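## Task

Put the mixer tap on lukewarm at full flow: the lever must face straight forward above the spout and be raised to its highest point, and it must stay that way without the robot holding it.

## Robot and tools

Robot: two FANUC CRX arms, left_arm and right_arm, each with six revolute joints and a Robotiq 140 mm two-finger gripper. The names are labels only, not image sides. Bases in the scene frame: left_arm at (+0.001, +0.318, 0) m, quat_wxyz (+0.999, 0, 0, -0.047); right_arm at (+0.058, -0.395, 0) m, quat_wxyz (+0.999, 0, 0, -0.049).

Scene frame: origin on the table top midway between the arms, +x out over the table, +z up, left_arm on the +y side. Each result prints, per arm, end_effector_position (metres) and end_effector_quat_wxyz in this frame. That point sits between the finger pads when closed; the fingers point along the gripper's +z and open along its y. Fingertips extend about 33 mm past it when closed, 9 mm when fully open, and move roughly 24 mm farther out while closing, so keep clearance above surfaces. Printed hand positions can be off, more so far from the base. Results also list Joint positions (rad) and Joint velocities (rad/s), one block per arm, in joint order.

Tool execute_actions, argument actions: a list holding one item or nothing. Empty list: no command, just returns the state. A move: {"rows": [[...]], "steps": N}, N from 1 to 15 control steps of 1/30 s (default 15); each row is used for one step and the final row repeats to fill the remaining steps. A wait: {"steps": N} with N up to 300, no new command; it returns once that many steps have passed since the previous result, reply time included. Optional pictures (true/false) chooses whether camera images come back. A refused call moves nothing.

Each row has exactly 18 numbers, all in [-1, 1], always covering both arms: left_arm's six joint values, then its gripper position, force_limit, speed; then the same nine for right_arm. Joint order: waist, shoulder, elbow, forearm roll, wrist pitch, wrist roll. The joint numbers are offsets, not poses: they are measured from the joint angles in the latest result that reported them (before any such result in the scene, or for later calls in the same reply, from where the arm stands when the action begins), never from the previous row. Scale: 1.0 equals 1.983 rad for waist and shoulder, 2.38 rad for elbow, 2.975 rad for forearm roll, wrist pitch and wrist roll. Sending all zeros is not a hold-still: it pulls the arm back to its reference angles.

Joint ranges (rad): waist -3.491 to 3.491, shoulder -3.140 to 3.140, elbow -1.187 to 4.328, forearm roll -3.316 to 3.316, wrist pitch -3.140 to 3.140, wrist roll -3.927 to 3.927. A request more than 0.010 rad beyond a stated end is refused; true ends may differ by 0.010 rad. Targets past the real end are clipped there and the result may say "joint sent to its limit" (possibly about an earlier action); silence does not prove room remains. Drive speeds cap at 2.62, 3.14 and 3.93 rad/s for the three groups, with 0.5 s to accelerate; joints of one arm are slowed together. Each target is kept within 0.805 rad (waist, shoulder), 0.966 (elbow) or 1.21 (wrist joints) of the measured angle, and all of an arm's targets are pulled back if they would put the gripper more than 70 mm from where it is.

Gripper numbers are absolute settings. position: +1 fully open (140 mm), pads touch near -0.8, -1 closes until blocked. force_limit: about 14 N at -1, 60 N at 0, 107 N at +1. speed: about 30, 140, 250 mm/s at -1, 0, +1. To leave a gripper unchanged, resend its previous three values; a 0 is a real command. object_status: 0 moving, 1 blocked while opening, 2 blocked while closing (a grip), 3 reached target or pads met. Stopped fingers stay put until position changes by at least 0.01 or the object yields or is lost. To squeeze harder during status 2, raise force_limit and switch position between -1 and -0.98. position_measured is in counts: 3 open, 230 pads touching, not linear.

Messages: "joint command not followed" means the clearance check altered or blocked joint targets on some steps; the rest was executed. HELD marks steps on which the row, or part of it, was not sent. Between calls the arms keep heading to the last row's target until all have nearly stopped or a step is HELD; then only a new action moves them further.

Avoid: arms striking or pressing each other; contact torque reaching a joint's load limit (142 N m waist, shoulder, elbow; 35.6 N m wrist joints, held weight counted) or 150 N of outside force on an arm, either of which halts that arm for 10 s, drops the call's remainder and lets it yield. MOTOR HOT warns of heating from holding loads; OVER-TEMPERATURE FAULT brakes the arm until cool. Do not slam, drop or shove the tap hard; release it so the lever holds its setting alone.

zoom_image: camera (cam_high, cam_low, cam_left_wrist, cam_right_wrist) and region [x0, y0, x1, y1] in pixels, top-left origin, at most 504 by 504; enlarges that part of the latest image. All four images are 504x504; the wrist cameras are fisheye. read_manual (section "licences") only returns licence text. finished_scene with scene set to the current scene number ends it irreversibly and reports success; the next scene's task follows.

Each tool is called after "Call:" by a JSON object that holds its "fn" and its "kwargs", one argument or row to a line.

## Session

Call:
{"fn": "execute_actions", "kwargs": {
  "actions": []
}}

Scene clock: 0.00 s of 6000.00 s.
left_arm: end_effector_position=(+0.4107, -0.5000, +0.2794) position_measured=3 object_status=3 end_effector_quat_wxyz=(-0.113, -0.345, +0.871, -0.331) | right_arm: end_effector_position=(+0.3077, -0.6782, +0.1843) position_measured=3 object_status=3 end_effector_quat_wxyz=(+0.633, -0.572, -0.453, -0.258)
Joint positions: left_arm=[-0.719  0.709  0.68   0.524 -1.025 -0.161] | right_arm=[-0.834  0.936  0.619 -0.778 -2.623 -2.818]
Joint velocities: left_arm=[-0.    -0.001  0.001 -0.    -0.    -0.   ] | right_arm=[-0.001  0.    -0.     0.    -0.001  0.002]

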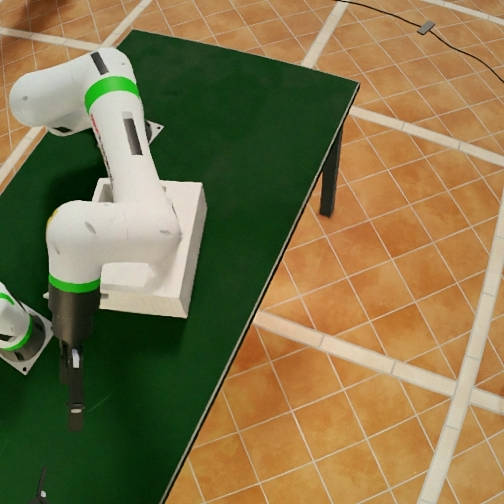

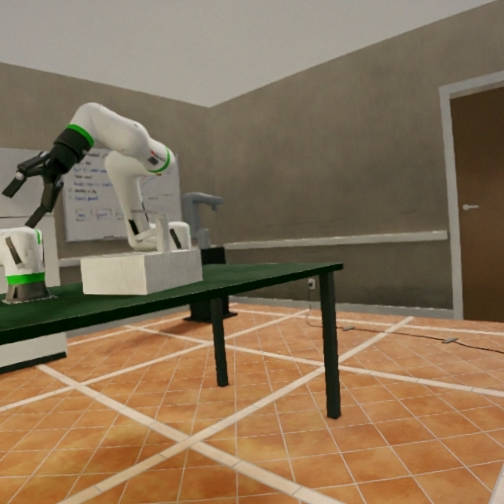

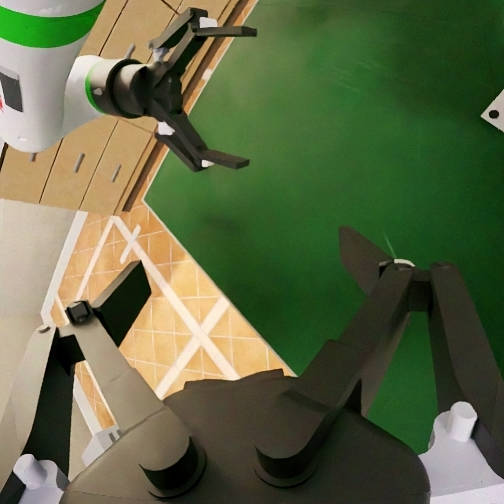

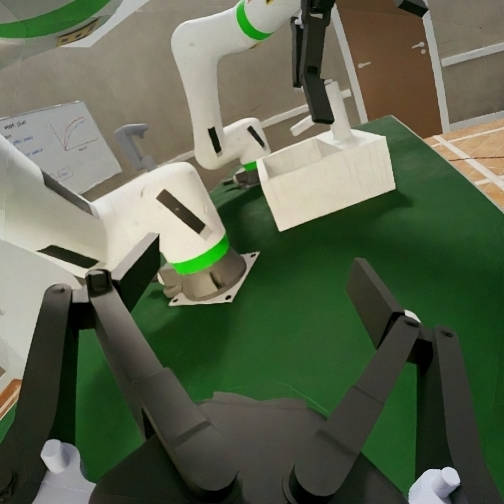

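Call:
{"fn": "execute_actions", "kwargs": {
  "actions": [
    {"rows":[[0,-0.3,0,0,0,0,1,0,0,0,0,0,0,0,0,1,0,0]]}
  ],
  "pictures": false
}}

Call:
{"fn": "execute_actions", "kwargs": {
  "actions": [
    {"rows":[[0.4,-0.15,-0.1,-0.176,-0.3,0.054,1,0,0,0,0,0,0,0,0,1,0,0]]}
  ],
  "pictures": false
}}

Call:
{"fn": "execute_actions", "kwargs": {
  "actions": [
    {"steps":45}
  ]
}}

Call:
{"fn": "zoom_image", "kwargs": {
  "camera": "cam_high",
  "region": [40,130,260,350]
}}

Call:
{"fn": "zoom_image", "kwargs": {
  "camera": "cam_low",
  "region": [60,180,220,310]
}}

Scene clock: 12.50 s of 6000.00 s.
left_arm: end_effector_position=(+0.3816, -0.4693, +0.4701) position_measured=3 object_status=3 end_effector_quat_wxyz=(-0.074, -0.309, +0.847, -0.426) | right_arm: end_effector_position=(+0.3077, -0.6782, +0.1843) position_measured=3 object_status=3 end_effector_quat_wxyz=(+0.633, -0.572, -0.453, -0.258)
Joint positions: left_arm=[-0.719  0.487  0.68   0.524 -1.025 -0.161] | right_arm=[-0.834  0.936  0.619 -0.778 -2.623 -2.818]
Joint velocities: left_arm=[ 0.    -0.508  0.001  0.001 -0.    -0.   ] | right_arm=[-0.    -0.     0.    -0.    -0.     0.001]
Steps of this call (steps 1 to 90: nothing new was sent; then 9.00 s passed at rest; steps 91 to 105: all 15 steps of this action). Readings (joint positions | what the end effector reports):
91: left_arm=[-0.719 0.709 0.680 0.524 -1.025 -0.161] | right_arm=[-0.834 0.936 0.619 -0.778 -2.623 -2.818] | left_arm position_measured=3 object_status=3 | right_arm position_measured=3 object_status=3
92: left_arm=[-0.719 0.705 0.679 0.524 -1.025 -0.161] | right_arm=[-0.834 0.936 0.619 -0.778 -2.623 -2.818] | left_arm position_measured=3 object_status=3 | right_arm position_measured=3 object_status=3
94: left_arm=[-0.719 0.680 0.679 0.524 -1.025 -0.161] | right_arm=[-0.834 0.936 0.619 -0.778 -2.623 -2.818] | left_arm position_measured=3 object_status=3 | right_arm position_measured=3 object_status=3
98: left_arm=[-0.719 0.607 0.680 0.524 -1.025 -0.161] | right_arm=[-0.834 0.936 0.619 -0.778 -2.623 -2.818] | left_arm position_measured=3 object_status=3 | right_arm position_measured=3 object_status=3
105: the state above

Scene clock: 13.00 s of 6000.00 s.
left_arm: end_effector_position=(+0.4695, -0.3039, +0.4291) position_measured=3 object_status=3 end_effector_quat_wxyz=(-0.028, -0.397, +0.859, -0.322) | right_arm: end_effector_position=(+0.3077, -0.6782, +0.1843) position_measured=3 object_status=3 end_effector_quat_wxyz=(+0.633, -0.572, -0.453, -0.258)
Joint positions: left_arm=[-0.508  0.385  0.616  0.384 -1.264 -0.118] | right_arm=[-0.834  0.936  0.619 -0.778 -2.623 -2.818]
Joint velocities: left_arm=[ 0.495 -0.167 -0.149 -0.324 -0.551  0.1  ] | right_arm=[ 0.001 -0.001 -0.     0.     0.     0.002]
Steps of this call (steps 1 to 15: all 15 steps of this action). Readings (joint positions | what the end effector reports):
1: left_arm=[-0.719 0.470 0.680 0.524 -1.025 -0.161] | right_arm=[-0.834 0.936 0.619 -0.778 -2.623 -2.818] | left_arm position_measured=3 object_status=3 | right_arm position_measured=3 object_status=3
2: left_arm=[-0.717 0.456 0.680 0.523 -1.028 -0.161] | right_arm=[-0.834 0.936 0.619 -0.778 -2.623 -2.818] | left_arm position_measured=3 object_status=3 | right_arm position_measured=3 object_status=3
4: left_arm=[-0.696 0.444 0.673 0.508 -1.053 -0.156] | right_arm=[-0.834 0.936 0.619 -0.778 -2.623 -2.818] | left_arm position_measured=3 object_status=3 | right_arm position_measured=3 object_status=3
8: left_arm=[-0.625 0.424 0.652 0.461 -1.132 -0.142] | right_arm=[-0.834 0.936 0.619 -0.778 -2.623 -2.818] | left_arm position_measured=3 object_status=3 | right_arm position_measured=3 object_status=3
15: the state above

Scene clock: 14.50 s of 6000.00 s.
left_arm: end_effector_position=(+0.4582, +0.1792, +0.3401) position_measured=3 object_status=3 end_effector_quat_wxyz=(+0.033, +0.699, -0.713, -0.033) | right_arm: end_effector_position=(+0.3077, -0.6782, +0.1843) position_measured=3 object_status=3 end_effector_quat_wxyz=(+0.633, -0.572, -0.453, -0.258)
Joint positions: left_arm=[ 0.074  0.19   0.442  0.001 -1.917 -0.   ] | right_arm=[-0.834  0.936  0.619 -0.778 -2.623 -2.818]
Joint velocities: left_arm=[-0.    -0.    -0.001  0.001 -0.    -0.   ] | right_arm=[-0.    -0.001 -0.     0.     0.    -0.001]
Steps of this call (steps 1 to 45: the robot went on to your last target). Readings (joint positions | what the end effector reports):
1: left_arm=[-0.491 0.379 0.611 0.373 -1.282 -0.115] | right_arm=[-0.834 0.936 0.619 -0.778 -2.623 -2.818] | left_arm position_measured=3 object_status=3 | right_arm position_measured=3 object_status=3
2: left_arm=[-0.474 0.374 0.606 0.362 -1.301 -0.111] | right_arm=[-0.834 0.936 0.619 -0.778 -2.623 -2.818] | left_arm position_measured=3 object_status=3 | right_arm position_measured=3 object_status=3
4: left_arm=[-0.441 0.362 0.596 0.340 -1.339 -0.104] | right_arm=[-0.834 0.936 0.619 -0.778 -2.623 -2.818] | left_arm position_measured=3 object_status=3 | right_arm position_measured=3 object_status=3
8: left_arm=[-0.373 0.340 0.576 0.295 -1.415 -0.091] | right_arm=[-0.834 0.936 0.619 -0.778 -2.623 -2.818] | left_arm position_measured=3 object_status=3 | right_arm position_measured=3 object_status=3
45: the state above

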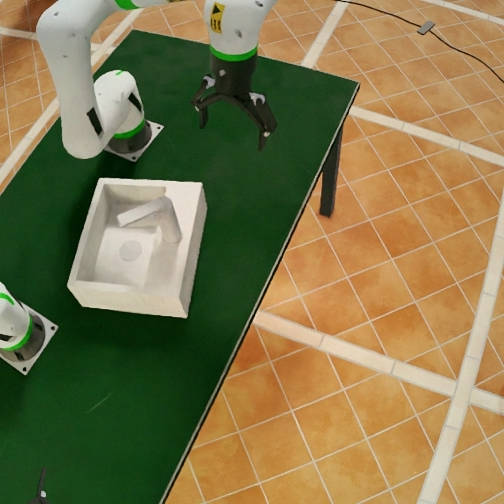

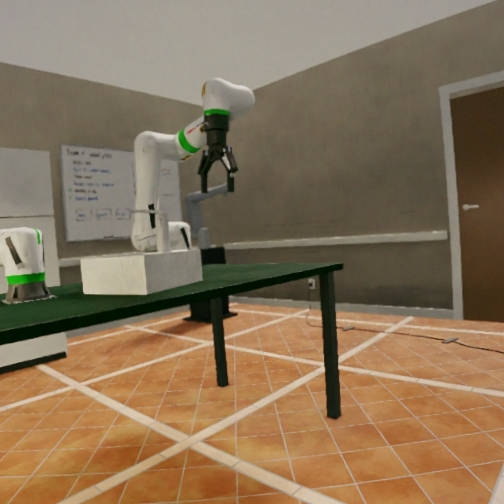

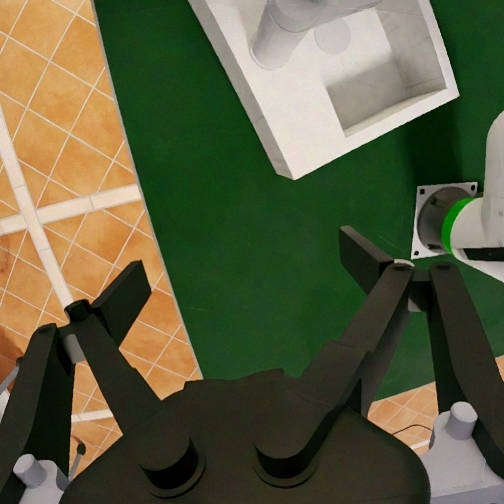

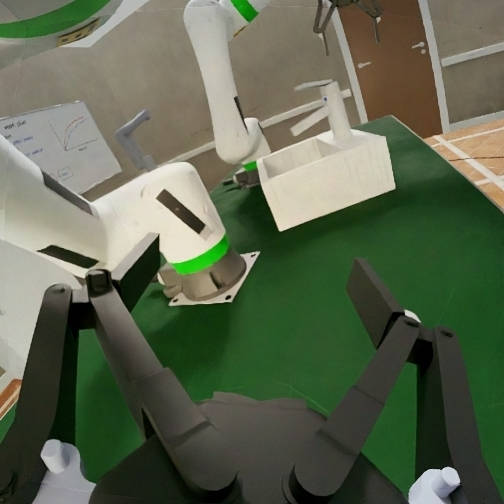

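Region (40, 130, 260, 350) of cam_high's 504x504 image, scaled by 2.291, with more detail than that image has.

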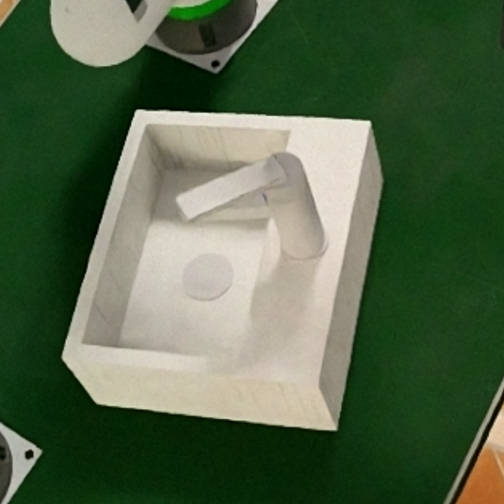

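Region (60, 180, 220, 310) of cam_low's 504x504 image, scaled by 3.150, with more detail than that image has; it fills the top 410 rows of this view, and the rest is white.

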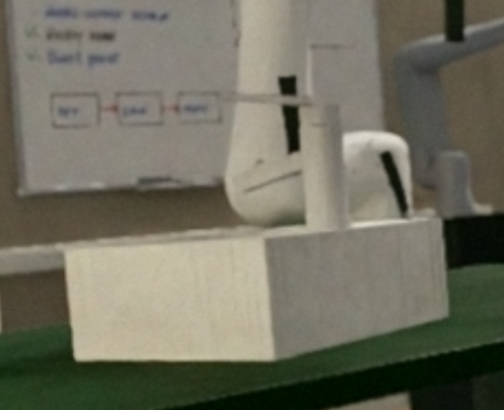

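Call:
{"fn": "execute_actions", "kwargs": {
  "actions": [
    {"rows":[[-0.182,-0.178,-0.067,0,-0.034,0.12,1,0,0,0,0,0,0,0,0,1,0,0]]}
  ],
  "pictures": false
}}

Call:
{"fn": "execute_actions", "kwargs": {
  "actions": [
    {"steps":30}
  ]
}}

Scene clock: 30.13 s of 6000.00 s.
left_arm: end_effector_position=(+0.3140, +0.0944, +0.4013) position_measured=3 object_status=3 end_effector_quat_wxyz=(+0.007, +0.699, -0.715, -0.012) | right_arm: end_effector_position=(+0.3077, -0.6782, +0.1843) position_measured=3 object_status=3 end_effector_quat_wxyz=(+0.633, -0.572, -0.453, -0.258)
Joint positions: left_arm=[-0.182 -0.061  0.328  0.001 -1.989  0.253] | right_arm=[-0.834  0.936  0.619 -0.778 -2.623 -2.818]
Joint velocities: left_arm=[-0.62  -0.604 -0.274  0.001 -0.172  0.609] | right_arm=[-0.     0.001 -0.    -0.     0.     0.002]
Steps of this call (steps 1 to 15: the robot went on to your last target; steps 16 to 90: nothing new was sent; then 12.13 s passed at rest; steps 91 to 105: all 15 steps of this action). Readings (joint positions | what the end effector reports):
91: left_arm=[0.074 0.189 0.442 0.001 -1.917 0.000] | right_arm=[-0.834 0.936 0.619 -0.778 -2.623 -2.818] | left_arm position_measured=3 object_status=3 | right_arm position_measured=3 object_status=3
92: left_arm=[0.071 0.186 0.440 0.000 -1.918 0.004] | right_arm=[-0.834 0.936 0.619 -0.778 -2.623 -2.818] | left_arm position_measured=3 object_status=3 | right_arm position_measured=3 object_status=3
94: left_arm=[0.045 0.161 0.429 0.000 -1.925 0.029] | right_arm=[-0.834 0.936 0.619 -0.778 -2.623 -2.818] | left_arm position_measured=3 object_status=3 | right_arm position_measured=3 object_status=3
98: left_arm=[-0.038 0.079 0.392 0.000 -1.949 0.111] | right_arm=[-0.834 0.936 0.619 -0.778 -2.623 -2.818] | left_arm position_measured=3 object_status=3 | right_arm position_measured=3 object_status=3
105: the state above

Scene clock: 31.13 s of 6000.00 s.
left_arm: end_effector_position=(+0.2500, +0.0783, +0.4185) position_measured=3 object_status=3 end_effector_quat_wxyz=(+0.001, +0.699, -0.715, -0.001) | right_arm: end_effector_position=(+0.3077, -0.6782, +0.1843) position_measured=3 object_status=3 end_effector_quat_wxyz=(+0.633, -0.572, -0.453, -0.258)
Joint positions: left_arm=[-0.287 -0.163  0.282  0.001 -2.018  0.357] | right_arm=[-0.834  0.936  0.619 -0.778 -2.623 -2.818]
Joint velocities: left_arm=[-0.     0.001 -0.    -0.     0.     0.   ] | right_arm=[-0.     0.002 -0.001 -0.    -0.001 -0.001]
Steps of this call (steps 1 to 30: the robot went on to your last target). Readings (joint positions | what the end effector reports):
1: left_arm=[-0.203 -0.082 0.319 0.001 -1.995 0.274] | right_arm=[-0.834 0.936 0.619 -0.778 -2.623 -2.818] | left_arm position_measured=3 object_status=3 | right_arm position_measured=3 object_status=3
2: left_arm=[-0.224 -0.102 0.310 0.001 -2.001 0.295] | right_arm=[-0.834 0.936 0.619 -0.778 -2.623 -2.818] | left_arm position_measured=3 object_status=3 | right_arm position_measured=3 object_status=3
4: left_arm=[-0.260 -0.138 0.294 0.001 -2.011 0.330] | right_arm=[-0.834 0.936 0.619 -0.778 -2.623 -2.818] | left_arm position_measured=3 object_status=3 | right_arm position_measured=3 object_status=3
8: left_arm=[-0.286 -0.163 0.283 0.001 -2.018 0.356] | right_arm=[-0.834 0.936 0.619 -0.778 -2.623 -2.818] | left_arm position_measured=3 object_status=3 | right_arm position_measured=3 object_status=3
30: the state above
All arms were judged still, so your last target was given up. Only a new action makes them travel on or press farther. Fingers that are still opening or closing keep moving.

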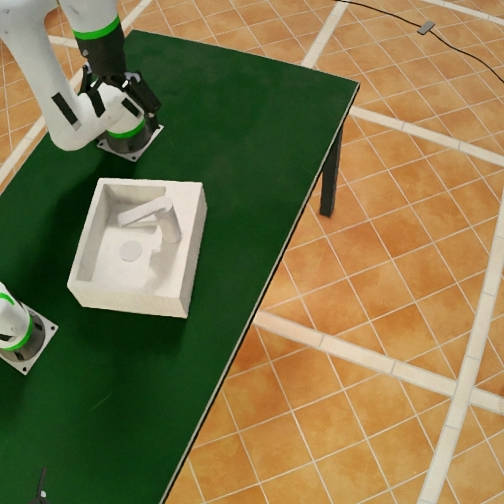

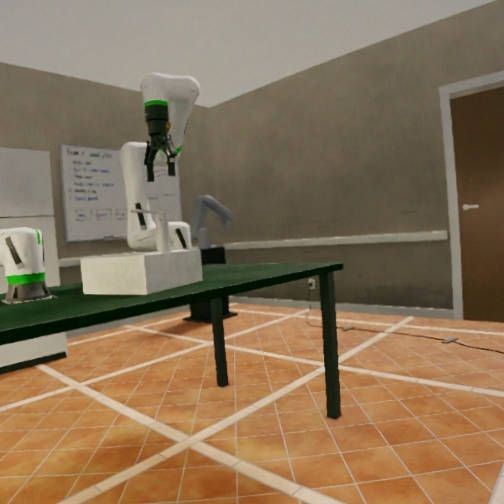

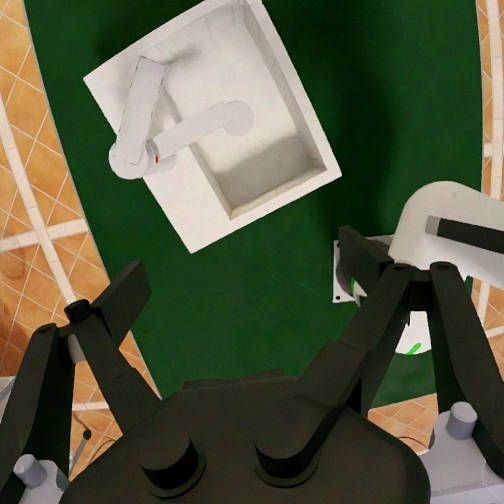

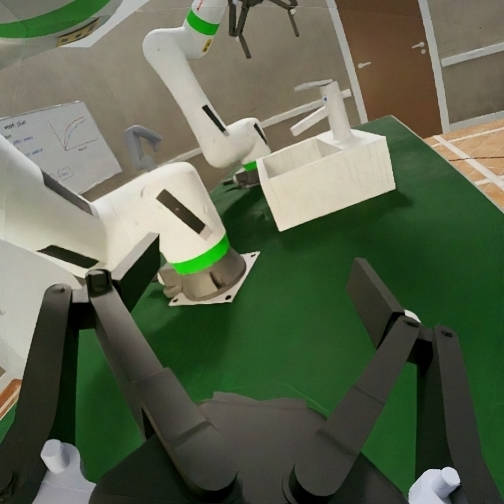

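Call:
{"fn": "execute_actions", "kwargs": {
  "actions": [
    {"rows":[[-0.161,0.2385,0.1214,0,0.0625,-0.044,0.6,0,0,0,0,0,0,0,0,1,0,0]]}
  ],
  "pictures": false
}}

Call:
{"fn": "execute_actions", "kwargs": {
  "actions": [
    {"steps":30}
  ]
}}

Scene clock: 49.13 s of 6000.00 s.
left_arm: end_effector_position=(+0.3168, -0.0507, +0.3710) position_measured=53 object_status=3 end_effector_quat_wxyz=(-0.000, -0.585, +0.811, +0.000) | right_arm: end_effector_position=(+0.3077, -0.6782, +0.1843) position_measured=3 object_status=3 end_effector_quat_wxyz=(+0.633, -0.572, -0.453, -0.258)
Joint positions: left_arm=[-0.498  0.149  0.473  0.001 -1.896  0.27 ] | right_arm=[-0.834  0.936  0.619 -0.778 -2.623 -2.818]
Joint velocities: left_arm=[-0.489  0.728  0.444  0.001  0.284 -0.201] | right_arm=[ 0.001  0.001  0.    -0.     0.     0.003]
Steps of this call (steps 1 to 90: nothing new was sent; then 14.50 s passed at rest; steps 91 to 105: all 15 steps of this action). Readings (joint positions | what the end effector reports):
91: left_arm=[-0.287 -0.163 0.282 0.001 -2.018 0.357] | right_arm=[-0.834 0.936 0.619 -0.778 -2.623 -2.818] | left_arm position_measured=3 object_status=0 | right_arm position_measured=3 object_status=3
92: left_arm=[-0.290 -0.160 0.285 0.001 -2.018 0.357] | right_arm=[-0.834 0.936 0.619 -0.778 -2.623 -2.818] | left_arm position_measured=8 object_status=0 | right_arm position_measured=3 object_status=3
94: left_arm=[-0.307 -0.134 0.300 0.001 -2.007 0.349] | right_arm=[-0.834 0.936 0.619 -0.778 -2.623 -2.818] | left_arm position_measured=23 object_status=0 | right_arm position_measured=3 object_status=3
98: left_arm=[-0.377 -0.029 0.364 0.001 -1.966 0.320] | right_arm=[-0.834 0.936 0.619 -0.778 -2.623 -2.818] | left_arm position_measured=51 object_status=0 | right_arm position_measured=3 object_status=3
105: the state above

Scene clock: 50.13 s of 6000.00 s.
left_arm: end_effector_position=(+0.3302, -0.1293, +0.3303) position_measured=53 object_status=3 end_effector_quat_wxyz=(-0.000, -0.521, +0.853, -0.000) | right_arm: end_effector_position=(+0.3077, -0.6782, +0.1843) position_measured=3 object_status=3 end_effector_quat_wxyz=(+0.633, -0.572, -0.453, -0.258)
Joint positions: left_arm=[-0.606  0.31   0.571  0.001 -1.832  0.226] | right_arm=[-0.834  0.936  0.619 -0.778 -2.623 -2.818]
Joint velocities: left_arm=[-0.001  0.002  0.001  0.001  0.    -0.   ] | right_arm=[-0.    -0.001  0.    -0.    -0.     0.   ]
Steps of this call (steps 1 to 30: the robot went on to your last target). Readings (joint positions | what the end effector reports):
1: left_arm=[-0.514 0.173 0.488 0.001 -1.886 0.264] | right_arm=[-0.834 0.936 0.619 -0.778 -2.623 -2.818] | left_arm position_measured=53 object_status=3 | right_arm position_measured=3 object_status=3
2: left_arm=[-0.530 0.198 0.503 0.001 -1.876 0.257] | right_arm=[-0.834 0.936 0.619 -0.778 -2.623 -2.818] | left_arm position_measured=53 object_status=3 | right_arm position_measured=3 object_status=3
4: left_arm=[-0.562 0.245 0.531 0.001 -1.858 0.244] | right_arm=[-0.834 0.936 0.619 -0.778 -2.623 -2.818] | left_arm position_measured=53 object_status=3 | right_arm position_measured=3 object_status=3
8: left_arm=[-0.602 0.304 0.568 0.001 -1.835 0.227] | right_arm=[-0.834 0.936 0.619 -0.778 -2.623 -2.818] | left_arm position_measured=53 object_status=3 | right_arm position_measured=3 object_status=3
30: the state above
All arms were judged still, so your last target was given up. Only a new action makes them travel on or press farther. Fingers that are still opening or closing keep moving.

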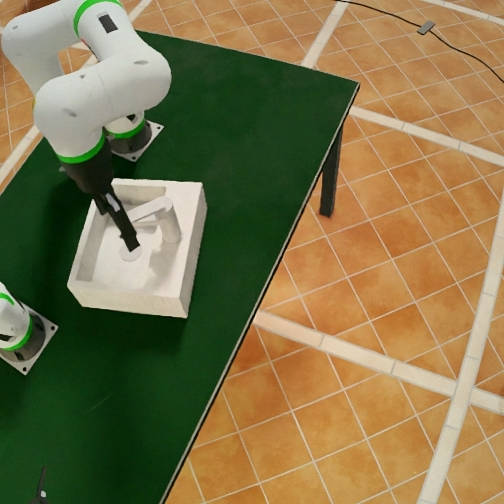

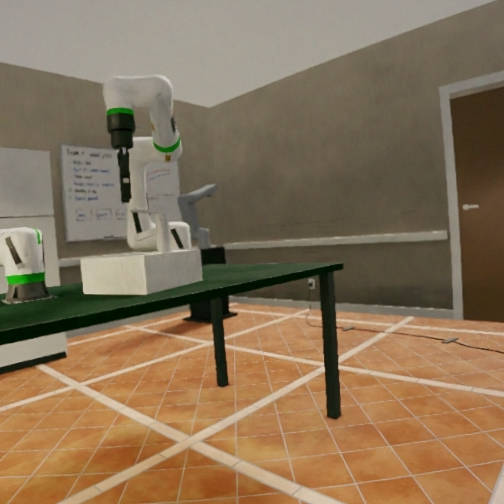

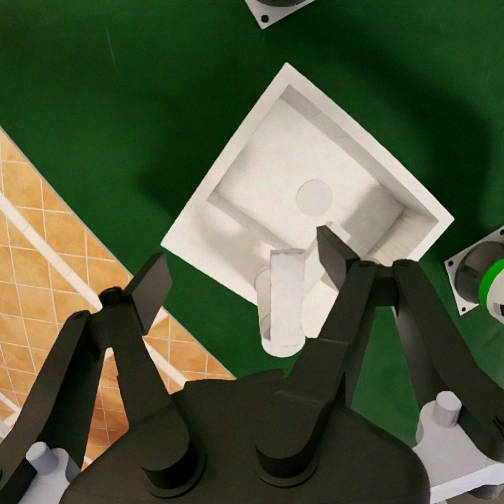

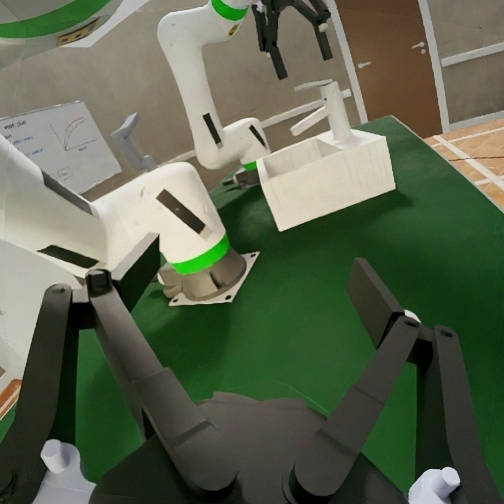

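Call:
{"fn": "execute_actions", "kwargs": {
  "actions": [
    {"rows":[[0.0464,-0.065,-0.067,0,0.0104,-0.088,0.6,0,0,0,0,0,0,0,0,1,0,0]]}
  ],
  "pictures": false
}}

Call:
{"fn": "execute_actions", "kwargs": {
  "actions": [
    {"steps":12}
  ],
  "pictures": false
}}

Call:
{"fn": "execute_actions", "kwargs": {
  "actions": [
    {"rows":[[0,-0.01,-0.0544,0,0.0366,0,0.6,0,0,0,0,0,0,0,0,1,0,0]]}
  ],
  "pictures": false
}}

Call:
{"fn": "execute_actions", "kwargs": {
  "actions": [
    {"steps":10}
  ]
}}

Scene clock: 66.17 s of 6000.00 s.
left_arm: end_effector_position=(+0.3306, -0.0699, +0.3304) position_measured=53 object_status=3 end_effector_quat_wxyz=(-0.000, -0.447, +0.894, -0.000) | right_arm: end_effector_position=(+0.3077, -0.6782, +0.1843) position_measured=3 object_status=3 end_effector_quat_wxyz=(+0.633, -0.572, -0.453, -0.258)
Joint positions: left_arm=[-0.514  0.181  0.412  0.001 -1.801 -0.036] | right_arm=[-0.834  0.936  0.619 -0.778 -2.623 -2.818]
Joint velocities: left_arm=[ 0.    -0.002 -0.001  0.    -0.001 -0.002] | right_arm=[-0.    -0.001  0.001  0.     0.    -0.001]
Steps of this call (steps 1 to 90: nothing new was sent; then 12.53 s passed at rest; steps 91 to 105: all 15 steps of this action). Readings (joint positions | what the end effector reports):
91: left_arm=[-0.606 0.309 0.571 0.001 -1.832 0.225] | right_arm=[-0.834 0.936 0.619 -0.778 -2.623 -2.818] | left_arm position_measured=53 object_status=3 | right_arm position_measured=3 object_status=3
92: left_arm=[-0.604 0.307 0.568 0.001 -1.831 0.219] | right_arm=[-0.834 0.936 0.619 -0.778 -2.623 -2.818] | left_arm position_measured=53 object_status=3 | right_arm position_measured=3 object_status=3
94: left_arm=[-0.591 0.288 0.544 0.001 -1.827 0.181] | right_arm=[-0.834 0.936 0.619 -0.778 -2.623 -2.818] | left_arm position_measured=53 object_status=3 | right_arm position_measured=3 object_status=3
98: left_arm=[-0.537 0.213 0.452 0.001 -1.809 0.030] | right_arm=[-0.834 0.936 0.619 -0.778 -2.623 -2.818] | left_arm position_measured=53 object_status=3 | right_arm position_measured=3 object_status=3
105: the state above

Scene clock: 66.57 s of 6000.00 s.
left_arm: end_effector_position=(+0.3306, -0.0698, +0.3304) position_measured=53 object_status=3 end_effector_quat_wxyz=(-0.000, -0.447, +0.894, -0.000) | right_arm: end_effector_position=(+0.3077, -0.6782, +0.1843) position_measured=3 object_status=3 end_effector_quat_wxyz=(+0.633, -0.572, -0.453, -0.258)
Joint positions: left_arm=[-0.514  0.181  0.412  0.001 -1.801 -0.036] | right_arm=[-0.834  0.936  0.619 -0.778 -2.623 -2.818]
Joint velocities: left_arm=[-0.    -0.001 -0.001  0.001 -0.    -0.   ] | right_arm=[ 0.     0.002 -0.     0.     0.001  0.001]
Steps of this call (steps 1 to 12: the robot went on to your last target). Readings (joint positions | what the end effector reports):
1: left_arm=[-0.514 0.181 0.412 0.001 -1.801 -0.036] | right_arm=[-0.834 0.936 0.619 -0.778 -2.623 -2.818] | left_arm position_measured=53 object_status=3 | right_arm position_measured=3 object_status=3
2: left_arm=[-0.514 0.181 0.412 0.001 -1.801 -0.036] | right_arm=[-0.834 0.936 0.619 -0.778 -2.623 -2.818] | left_arm position_measured=53 object_status=3 | right_arm position_measured=3 object_status=3
4: left_arm=[-0.514 0.181 0.412 0.001 -1.801 -0.036] | right_arm=[-0.834 0.936 0.619 -0.778 -2.623 -2.818] | left_arm position_measured=53 object_status=3 | right_arm position_measured=3 object_status=3
8: left_arm=[-0.514 0.181 0.412 0.001 -1.801 -0.036] | right_arm=[-0.834 0.936 0.619 -0.778 -2.623 -2.818] | left_arm position_measured=53 object_status=3 | right_arm position_measured=3 object_status=3
12: the state above

Scene clock: 67.07 s of 6000.00 s.
left_arm: end_effector_position=(+0.3306, -0.0698, +0.2855) position_measured=53 object_status=3 end_effector_quat_wxyz=(-0.000, -0.447, +0.894, -0.000) | right_arm: end_effector_position=(+0.3077, -0.6782, +0.1843) position_measured=3 object_status=3 end_effector_quat_wxyz=(+0.633, -0.572, -0.453, -0.258)
Joint positions: left_arm=[-0.514  0.161  0.282  0.001 -1.693 -0.036] | right_arm=[-0.834  0.936  0.619 -0.778 -2.623 -2.818]
Joint velocities: left_arm=[ 0.     0.001 -0.002  0.001  0.    -0.   ] | right_arm=[ 0.     0.001  0.001  0.     0.    -0.   ]
Steps of this call (steps 1 to 15: all 15 steps of this action). Readings (joint positions | what the end effector reports):
1: left_arm=[-0.514 0.181 0.411 0.001 -1.801 -0.036] | right_arm=[-0.834 0.936 0.619 -0.778 -2.623 -2.818] | left_arm position_measured=53 object_status=3 | right_arm position_measured=3 object_status=3
2: left_arm=[-0.514 0.180 0.407 0.001 -1.797 -0.036] | right_arm=[-0.834 0.936 0.619 -0.778 -2.623 -2.818] | left_arm position_measured=53 object_status=3 | right_arm position_measured=3 object_status=3
4: left_arm=[-0.514 0.175 0.376 0.001 -1.771 -0.036] | right_arm=[-0.834 0.936 0.619 -0.778 -2.623 -2.818] | left_arm position_measured=53 object_status=3 | right_arm position_measured=3 object_status=3
8: left_arm=[-0.514 0.163 0.293 0.001 -1.702 -0.036] | right_arm=[-0.834 0.936 0.619 -0.778 -2.623 -2.818] | left_arm position_measured=53 object_status=3 | right_arm position_measured=3 object_status=3
15: the state above

Scene clock: 67.40 s of 6000.00 s.
left_arm: end_effector_position=(+0.3306, -0.0698, +0.2854) position_measured=53 object_status=3 end_effector_quat_wxyz=(-0.000, -0.447, +0.894, -0.000) | right_arm: end_effector_position=(+0.3077, -0.6782, +0.1843) position_measured=3 object_status=3 end_effector_quat_wxyz=(+0.633, -0.572, -0.453, -0.258)
Joint positions: left_arm=[-0.514  0.161  0.282  0.001 -1.692 -0.036] | right_arm=[-0.834  0.936  0.619 -0.778 -2.623 -2.818]
Joint velocities: left_arm=[-0. -0.  0. -0.  0.  0.] | right_arm=[-0.    -0.001 -0.     0.    -0.    -0.   ]
Steps of this call (steps 1 to 10: the robot went on to your last target). Readings (joint positions | what the end effector reports):
1: left_arm=[-0.514 0.161 0.282 0.001 -1.693 -0.036] | right_arm=[-0.834 0.936 0.619 -0.778 -2.623 -2.818] | left_arm position_measured=53 object_status=3 | right_arm position_measured=3 object_status=3
2: left_arm=[-0.514 0.161 0.282 0.001 -1.692 -0.036] | right_arm=[-0.834 0.936 0.619 -0.778 -2.623 -2.818] | left_arm position_measured=53 object_status=3 | right_arm position_measured=3 object_status=3
4: left_arm=[-0.514 0.161 0.282 0.001 -1.692 -0.036] | right_arm=[-0.834 0.936 0.619 -0.778 -2.623 -2.818] | left_arm position_measured=53 object_status=3 | right_arm position_measured=3 object_status=3
8: left_arm=[-0.514 0.161 0.282 0.001 -1.692 -0.036] | right_arm=[-0.834 0.936 0.619 -0.778 -2.623 -2.818] | left_arm position_measured=53 object_status=3 | right_arm position_measured=3 object_status=3
10: the state above

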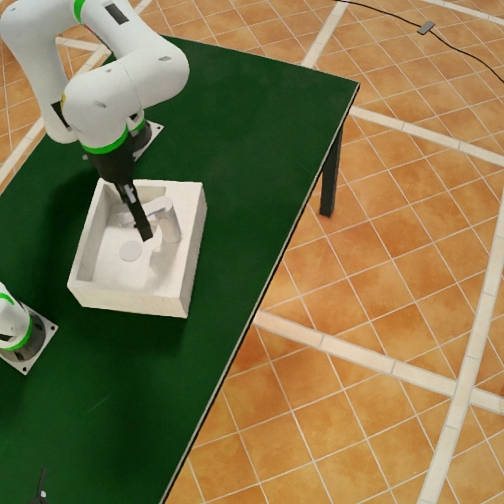

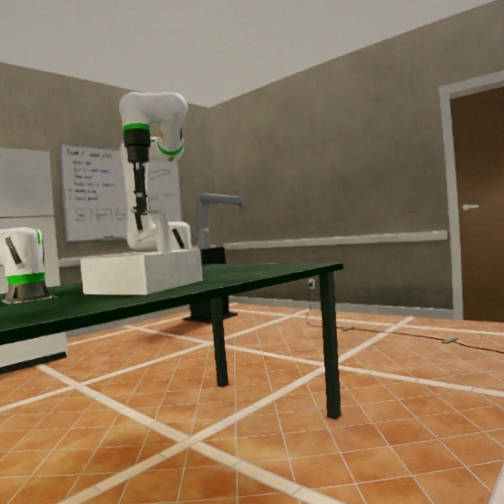

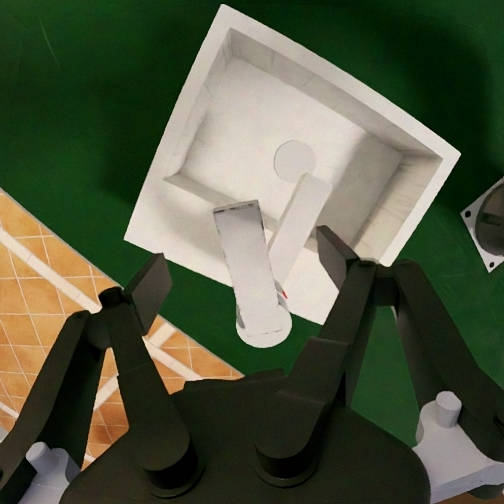

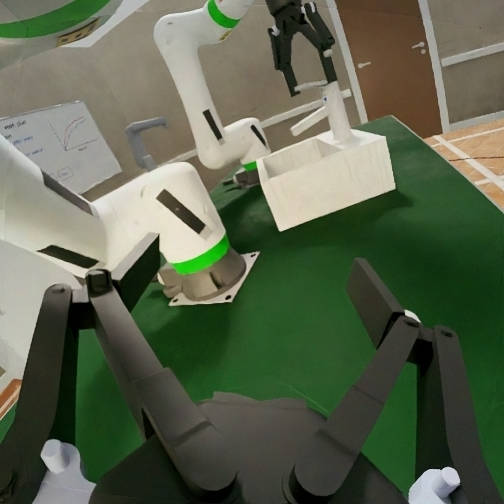

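Call:
{"fn": "execute_actions", "kwargs": {
  "actions": [
    {"rows":[[0,-0.003,-0.023,0,0.0165,0,-0.3,-0.5,-0.5,0,0,0,0,0,0,1,0,0]]}
  ],
  "pictures": false
}}

Call:
{"fn": "execute_actions", "kwargs": {
  "actions": [
    {"steps":15}
  ]
}}

Scene clock: 73.27 s of 6000.00 s.
left_arm: end_effector_position=(+0.3304, -0.0696, +0.2649) position_measured=116 object_status=0 end_effector_quat_wxyz=(-0.000, -0.447, +0.894, -0.000) | right_arm: end_effector_position=(+0.3077, -0.6782, +0.1843) position_measured=3 object_status=3 end_effector_quat_wxyz=(+0.633, -0.572, -0.453, -0.258)
Joint positions: left_arm=[-0.514  0.155  0.228  0.001 -1.643 -0.036] | right_arm=[-0.834  0.936  0.619 -0.778 -2.623 -2.818]
Joint velocities: left_arm=[ 0.001 -0.001 -0.    -0.001 -0.     0.   ] | right_arm=[-0.     0.002  0.     0.     0.    -0.002]
Steps of this call (steps 1 to 15: the robot went on to your last target; steps 16 to 90: nothing new was sent; then 2.37 s passed at rest; steps 91 to 105: all 15 steps of this action). Readings (joint positions | what the end effector reports):
91: left_arm=[-0.514 0.161 0.282 0.001 -1.692 -0.036] | right_arm=[-0.834 0.936 0.619 -0.778 -2.623 -2.818] | left_arm position_measured=53 object_status=0 | right_arm position_measured=3 object_status=3
92: left_arm=[-0.514 0.160 0.277 0.001 -1.688 -0.036] | right_arm=[-0.834 0.936 0.619 -0.778 -2.623 -2.818] | left_arm position_measured=56 object_status=0 | right_arm position_measured=3 object_status=3
94: left_arm=[-0.514 0.158 0.251 0.001 -1.664 -0.036] | right_arm=[-0.834 0.936 0.619 -0.778 -2.623 -2.818] | left_arm position_measured=65 object_status=0 | right_arm position_measured=3 object_status=3
98: left_arm=[-0.514 0.155 0.229 0.001 -1.644 -0.036] | right_arm=[-0.834 0.936 0.619 -0.778 -2.623 -2.818] | left_arm position_measured=84 object_status=0 | right_arm position_measured=3 object_status=3
105: the state above

Scene clock: 73.77 s of 6000.00 s.
left_arm: end_effector_position=(+0.3304, -0.0696, +0.2649) position_measured=167 object_status=0 end_effector_quat_wxyz=(-0.000, -0.447, +0.894, -0.000) | right_arm: end_effector_position=(+0.3077, -0.6782, +0.1843) position_measured=3 object_status=3 end_effector_quat_wxyz=(+0.633, -0.572, -0.453, -0.258)
Joint positions: left_arm=[-0.514  0.155  0.228  0.001 -1.643 -0.036] | right_arm=[-0.834  0.936  0.619 -0.778 -2.623 -2.818]
Joint velocities: left_arm=[ 0.001 -0.    -0.001  0.001 -0.     0.   ] | right_arm=[ 0.001 -0.     0.    -0.    -0.     0.002]
Steps of this call (steps 1 to 15: the robot went on to your last target). Readings (joint positions | what the end effector reports):
1: left_arm=[-0.514 0.155 0.228 0.001 -1.643 -0.036] | right_arm=[-0.834 0.936 0.619 -0.778 -2.623 -2.818] | left_arm position_measured=121 object_status=0 | right_arm position_measured=3 object_status=3
2: left_arm=[-0.514 0.155 0.228 0.001 -1.643 -0.036] | right_arm=[-0.834 0.936 0.619 -0.778 -2.623 -2.818] | left_arm position_measured=125 object_status=0 | right_arm position_measured=3 object_status=3
4: left_arm=[-0.514 0.155 0.228 0.001 -1.643 -0.036] | right_arm=[-0.834 0.936 0.619 -0.778 -2.623 -2.818] | left_arm position_measured=134 object_status=0 | right_arm position_measured=3 object_status=3
8: left_arm=[-0.514 0.155 0.228 0.001 -1.643 -0.036] | right_arm=[-0.834 0.936 0.619 -0.778 -2.623 -2.818] | left_arm position_measured=153 object_status=0 | right_arm position_measured=3 object_status=3
15: the state above
All arms were judged still, so your last target was given up. Only a new action makes them travel on or press farther. Fingers that are still opening or closing keep moving.

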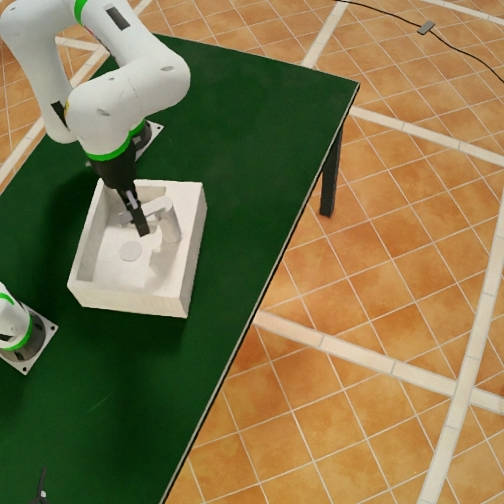

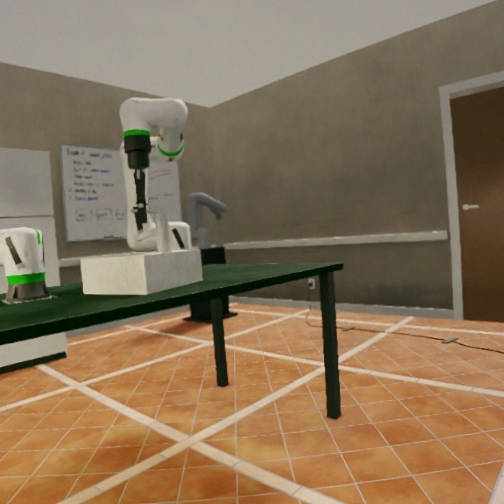

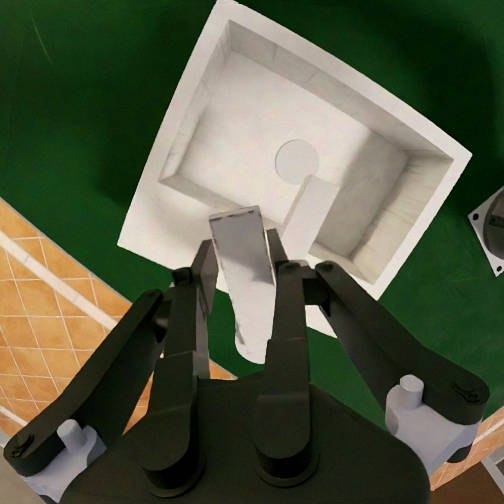

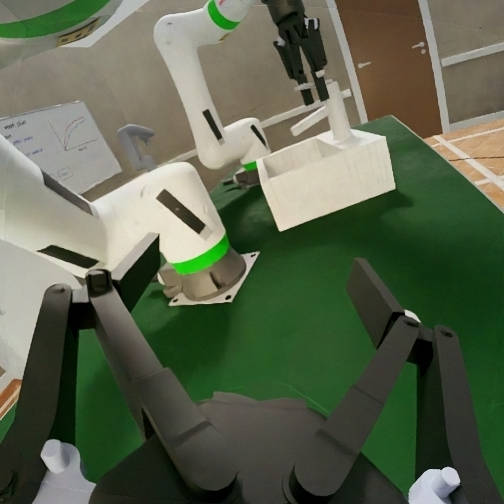

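Call:
{"fn": "execute_actions", "kwargs": {
  "actions": [
    {"rows":[[0.0136,-0.053,-0.049,0,0.004,-0.207,-0.3,-0.5,-0.5,0,0,0,0,0,0,1,0,0]]}
  ],
  "pictures": false
}}

Call:
{"fn": "execute_actions", "kwargs": {
  "actions": [
    {"steps":12}
  ]
}}

Scene clock: 81.03 s of 6000.00 s.
left_arm: end_effector_position=(+0.3066, -0.0390, +0.2645) position_measured=167 object_status=3 end_effector_quat_wxyz=(-0.000, -0.184, +0.983, -0.000) | right_arm: end_effector_position=(+0.3077, -0.6782, +0.1843) position_measured=3 object_status=3 end_effector_quat_wxyz=(+0.633, -0.572, -0.453, -0.258)
Joint positions: left_arm=[-0.488  0.055  0.117  0.001 -1.632 -0.619] | right_arm=[-0.834  0.936  0.619 -0.778 -2.623 -2.818]
Joint velocities: left_arm=[ 0.03  -0.116 -0.131 -0.001  0.014 -0.686] | right_arm=[-0.    -0.    -0.    -0.    -0.    -0.002]
Steps of this call (steps 1 to 90: nothing new was sent; then 3.77 s passed at rest; steps 91 to 105: all 15 steps of this action). Readings (joint positions | what the end effector reports):
91: left_arm=[-0.514 0.155 0.228 0.001 -1.643 -0.037] | right_arm=[-0.834 0.936 0.619 -0.778 -2.623 -2.818] | left_arm position_measured=167 object_status=3 | right_arm position_measured=3 object_status=3
92: left_arm=[-0.514 0.154 0.226 0.001 -1.643 -0.043] | right_arm=[-0.834 0.936 0.619 -0.778 -2.623 -2.818] | left_arm position_measured=167 object_status=3 | right_arm position_measured=3 object_status=3
94: left_arm=[-0.512 0.147 0.219 0.001 -1.643 -0.081] | right_arm=[-0.834 0.936 0.619 -0.778 -2.623 -2.818] | left_arm position_measured=167 object_status=3 | right_arm position_measured=3 object_status=3
98: left_arm=[-0.504 0.117 0.185 0.001 -1.639 -0.260] | right_arm=[-0.834 0.936 0.619 -0.778 -2.623 -2.818] | left_arm position_measured=167 object_status=3 | right_arm position_measured=3 object_status=3
105: the state above

Scene clock: 81.43 s of 6000.00 s.
left_arm: end_effector_position=(+0.3053, -0.0374, +0.2644) position_measured=167 object_status=3 end_effector_quat_wxyz=(-0.000, -0.168, +0.986, -0.000) | right_arm: end_effector_position=(+0.3077, -0.6782, +0.1843) position_measured=3 object_status=3 end_effector_quat_wxyz=(+0.633, -0.572, -0.453, -0.258)
Joint positions: left_arm=[-0.487  0.05   0.111  0.001 -1.631 -0.652] | right_arm=[-0.834  0.936  0.619 -0.778 -2.623 -2.818]
Joint velocities: left_arm=[ 0.002 -0.     0.001 -0.001 -0.    -0.   ] | right_arm=[ 0.     0.    -0.    -0.     0.001  0.   ]
Steps of this call (steps 1 to 12: the robot went on to your last target). Readings (joint positions | what the end effector reports):
1: left_arm=[-0.488 0.052 0.114 0.001 -1.632 -0.638] | right_arm=[-0.834 0.936 0.619 -0.778 -2.623 -2.818] | left_arm position_measured=167 object_status=3 | right_arm position_measured=3 object_status=3
2: left_arm=[-0.487 0.050 0.112 0.001 -1.632 -0.648] | right_arm=[-0.834 0.936 0.619 -0.778 -2.623 -2.818] | left_arm position_measured=167 object_status=3 | right_arm position_measured=3 object_status=3
4: left_arm=[-0.487 0.050 0.111 0.001 -1.631 -0.651] | right_arm=[-0.834 0.936 0.619 -0.778 -2.623 -2.818] | left_arm position_measured=167 object_status=3 | right_arm position_measured=3 object_status=3
8: left_arm=[-0.487 0.050 0.111 0.001 -1.631 -0.652] | right_arm=[-0.834 0.936 0.619 -0.778 -2.623 -2.818] | left_arm position_measured=167 object_status=3 | right_arm position_measured=3 object_status=3
12: the state above

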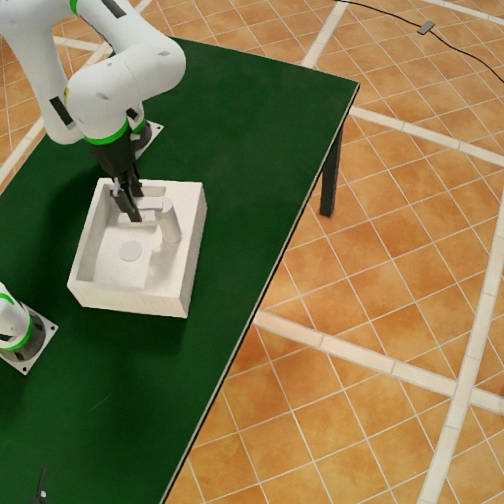

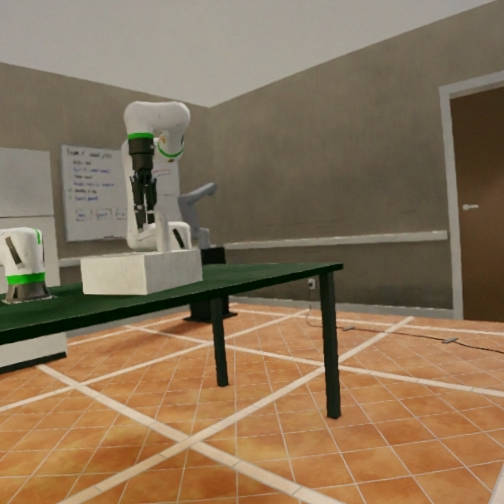

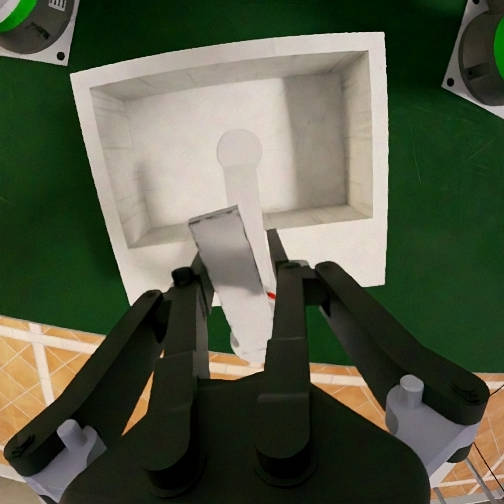

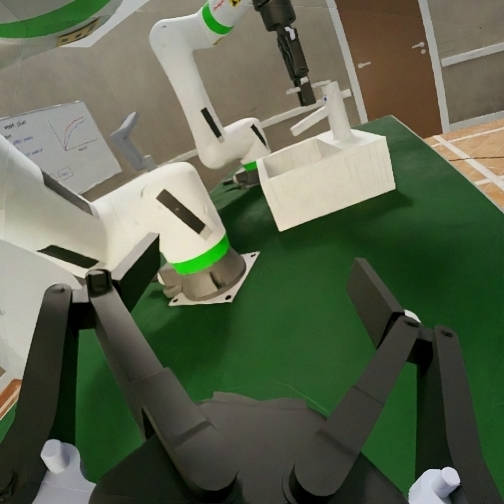

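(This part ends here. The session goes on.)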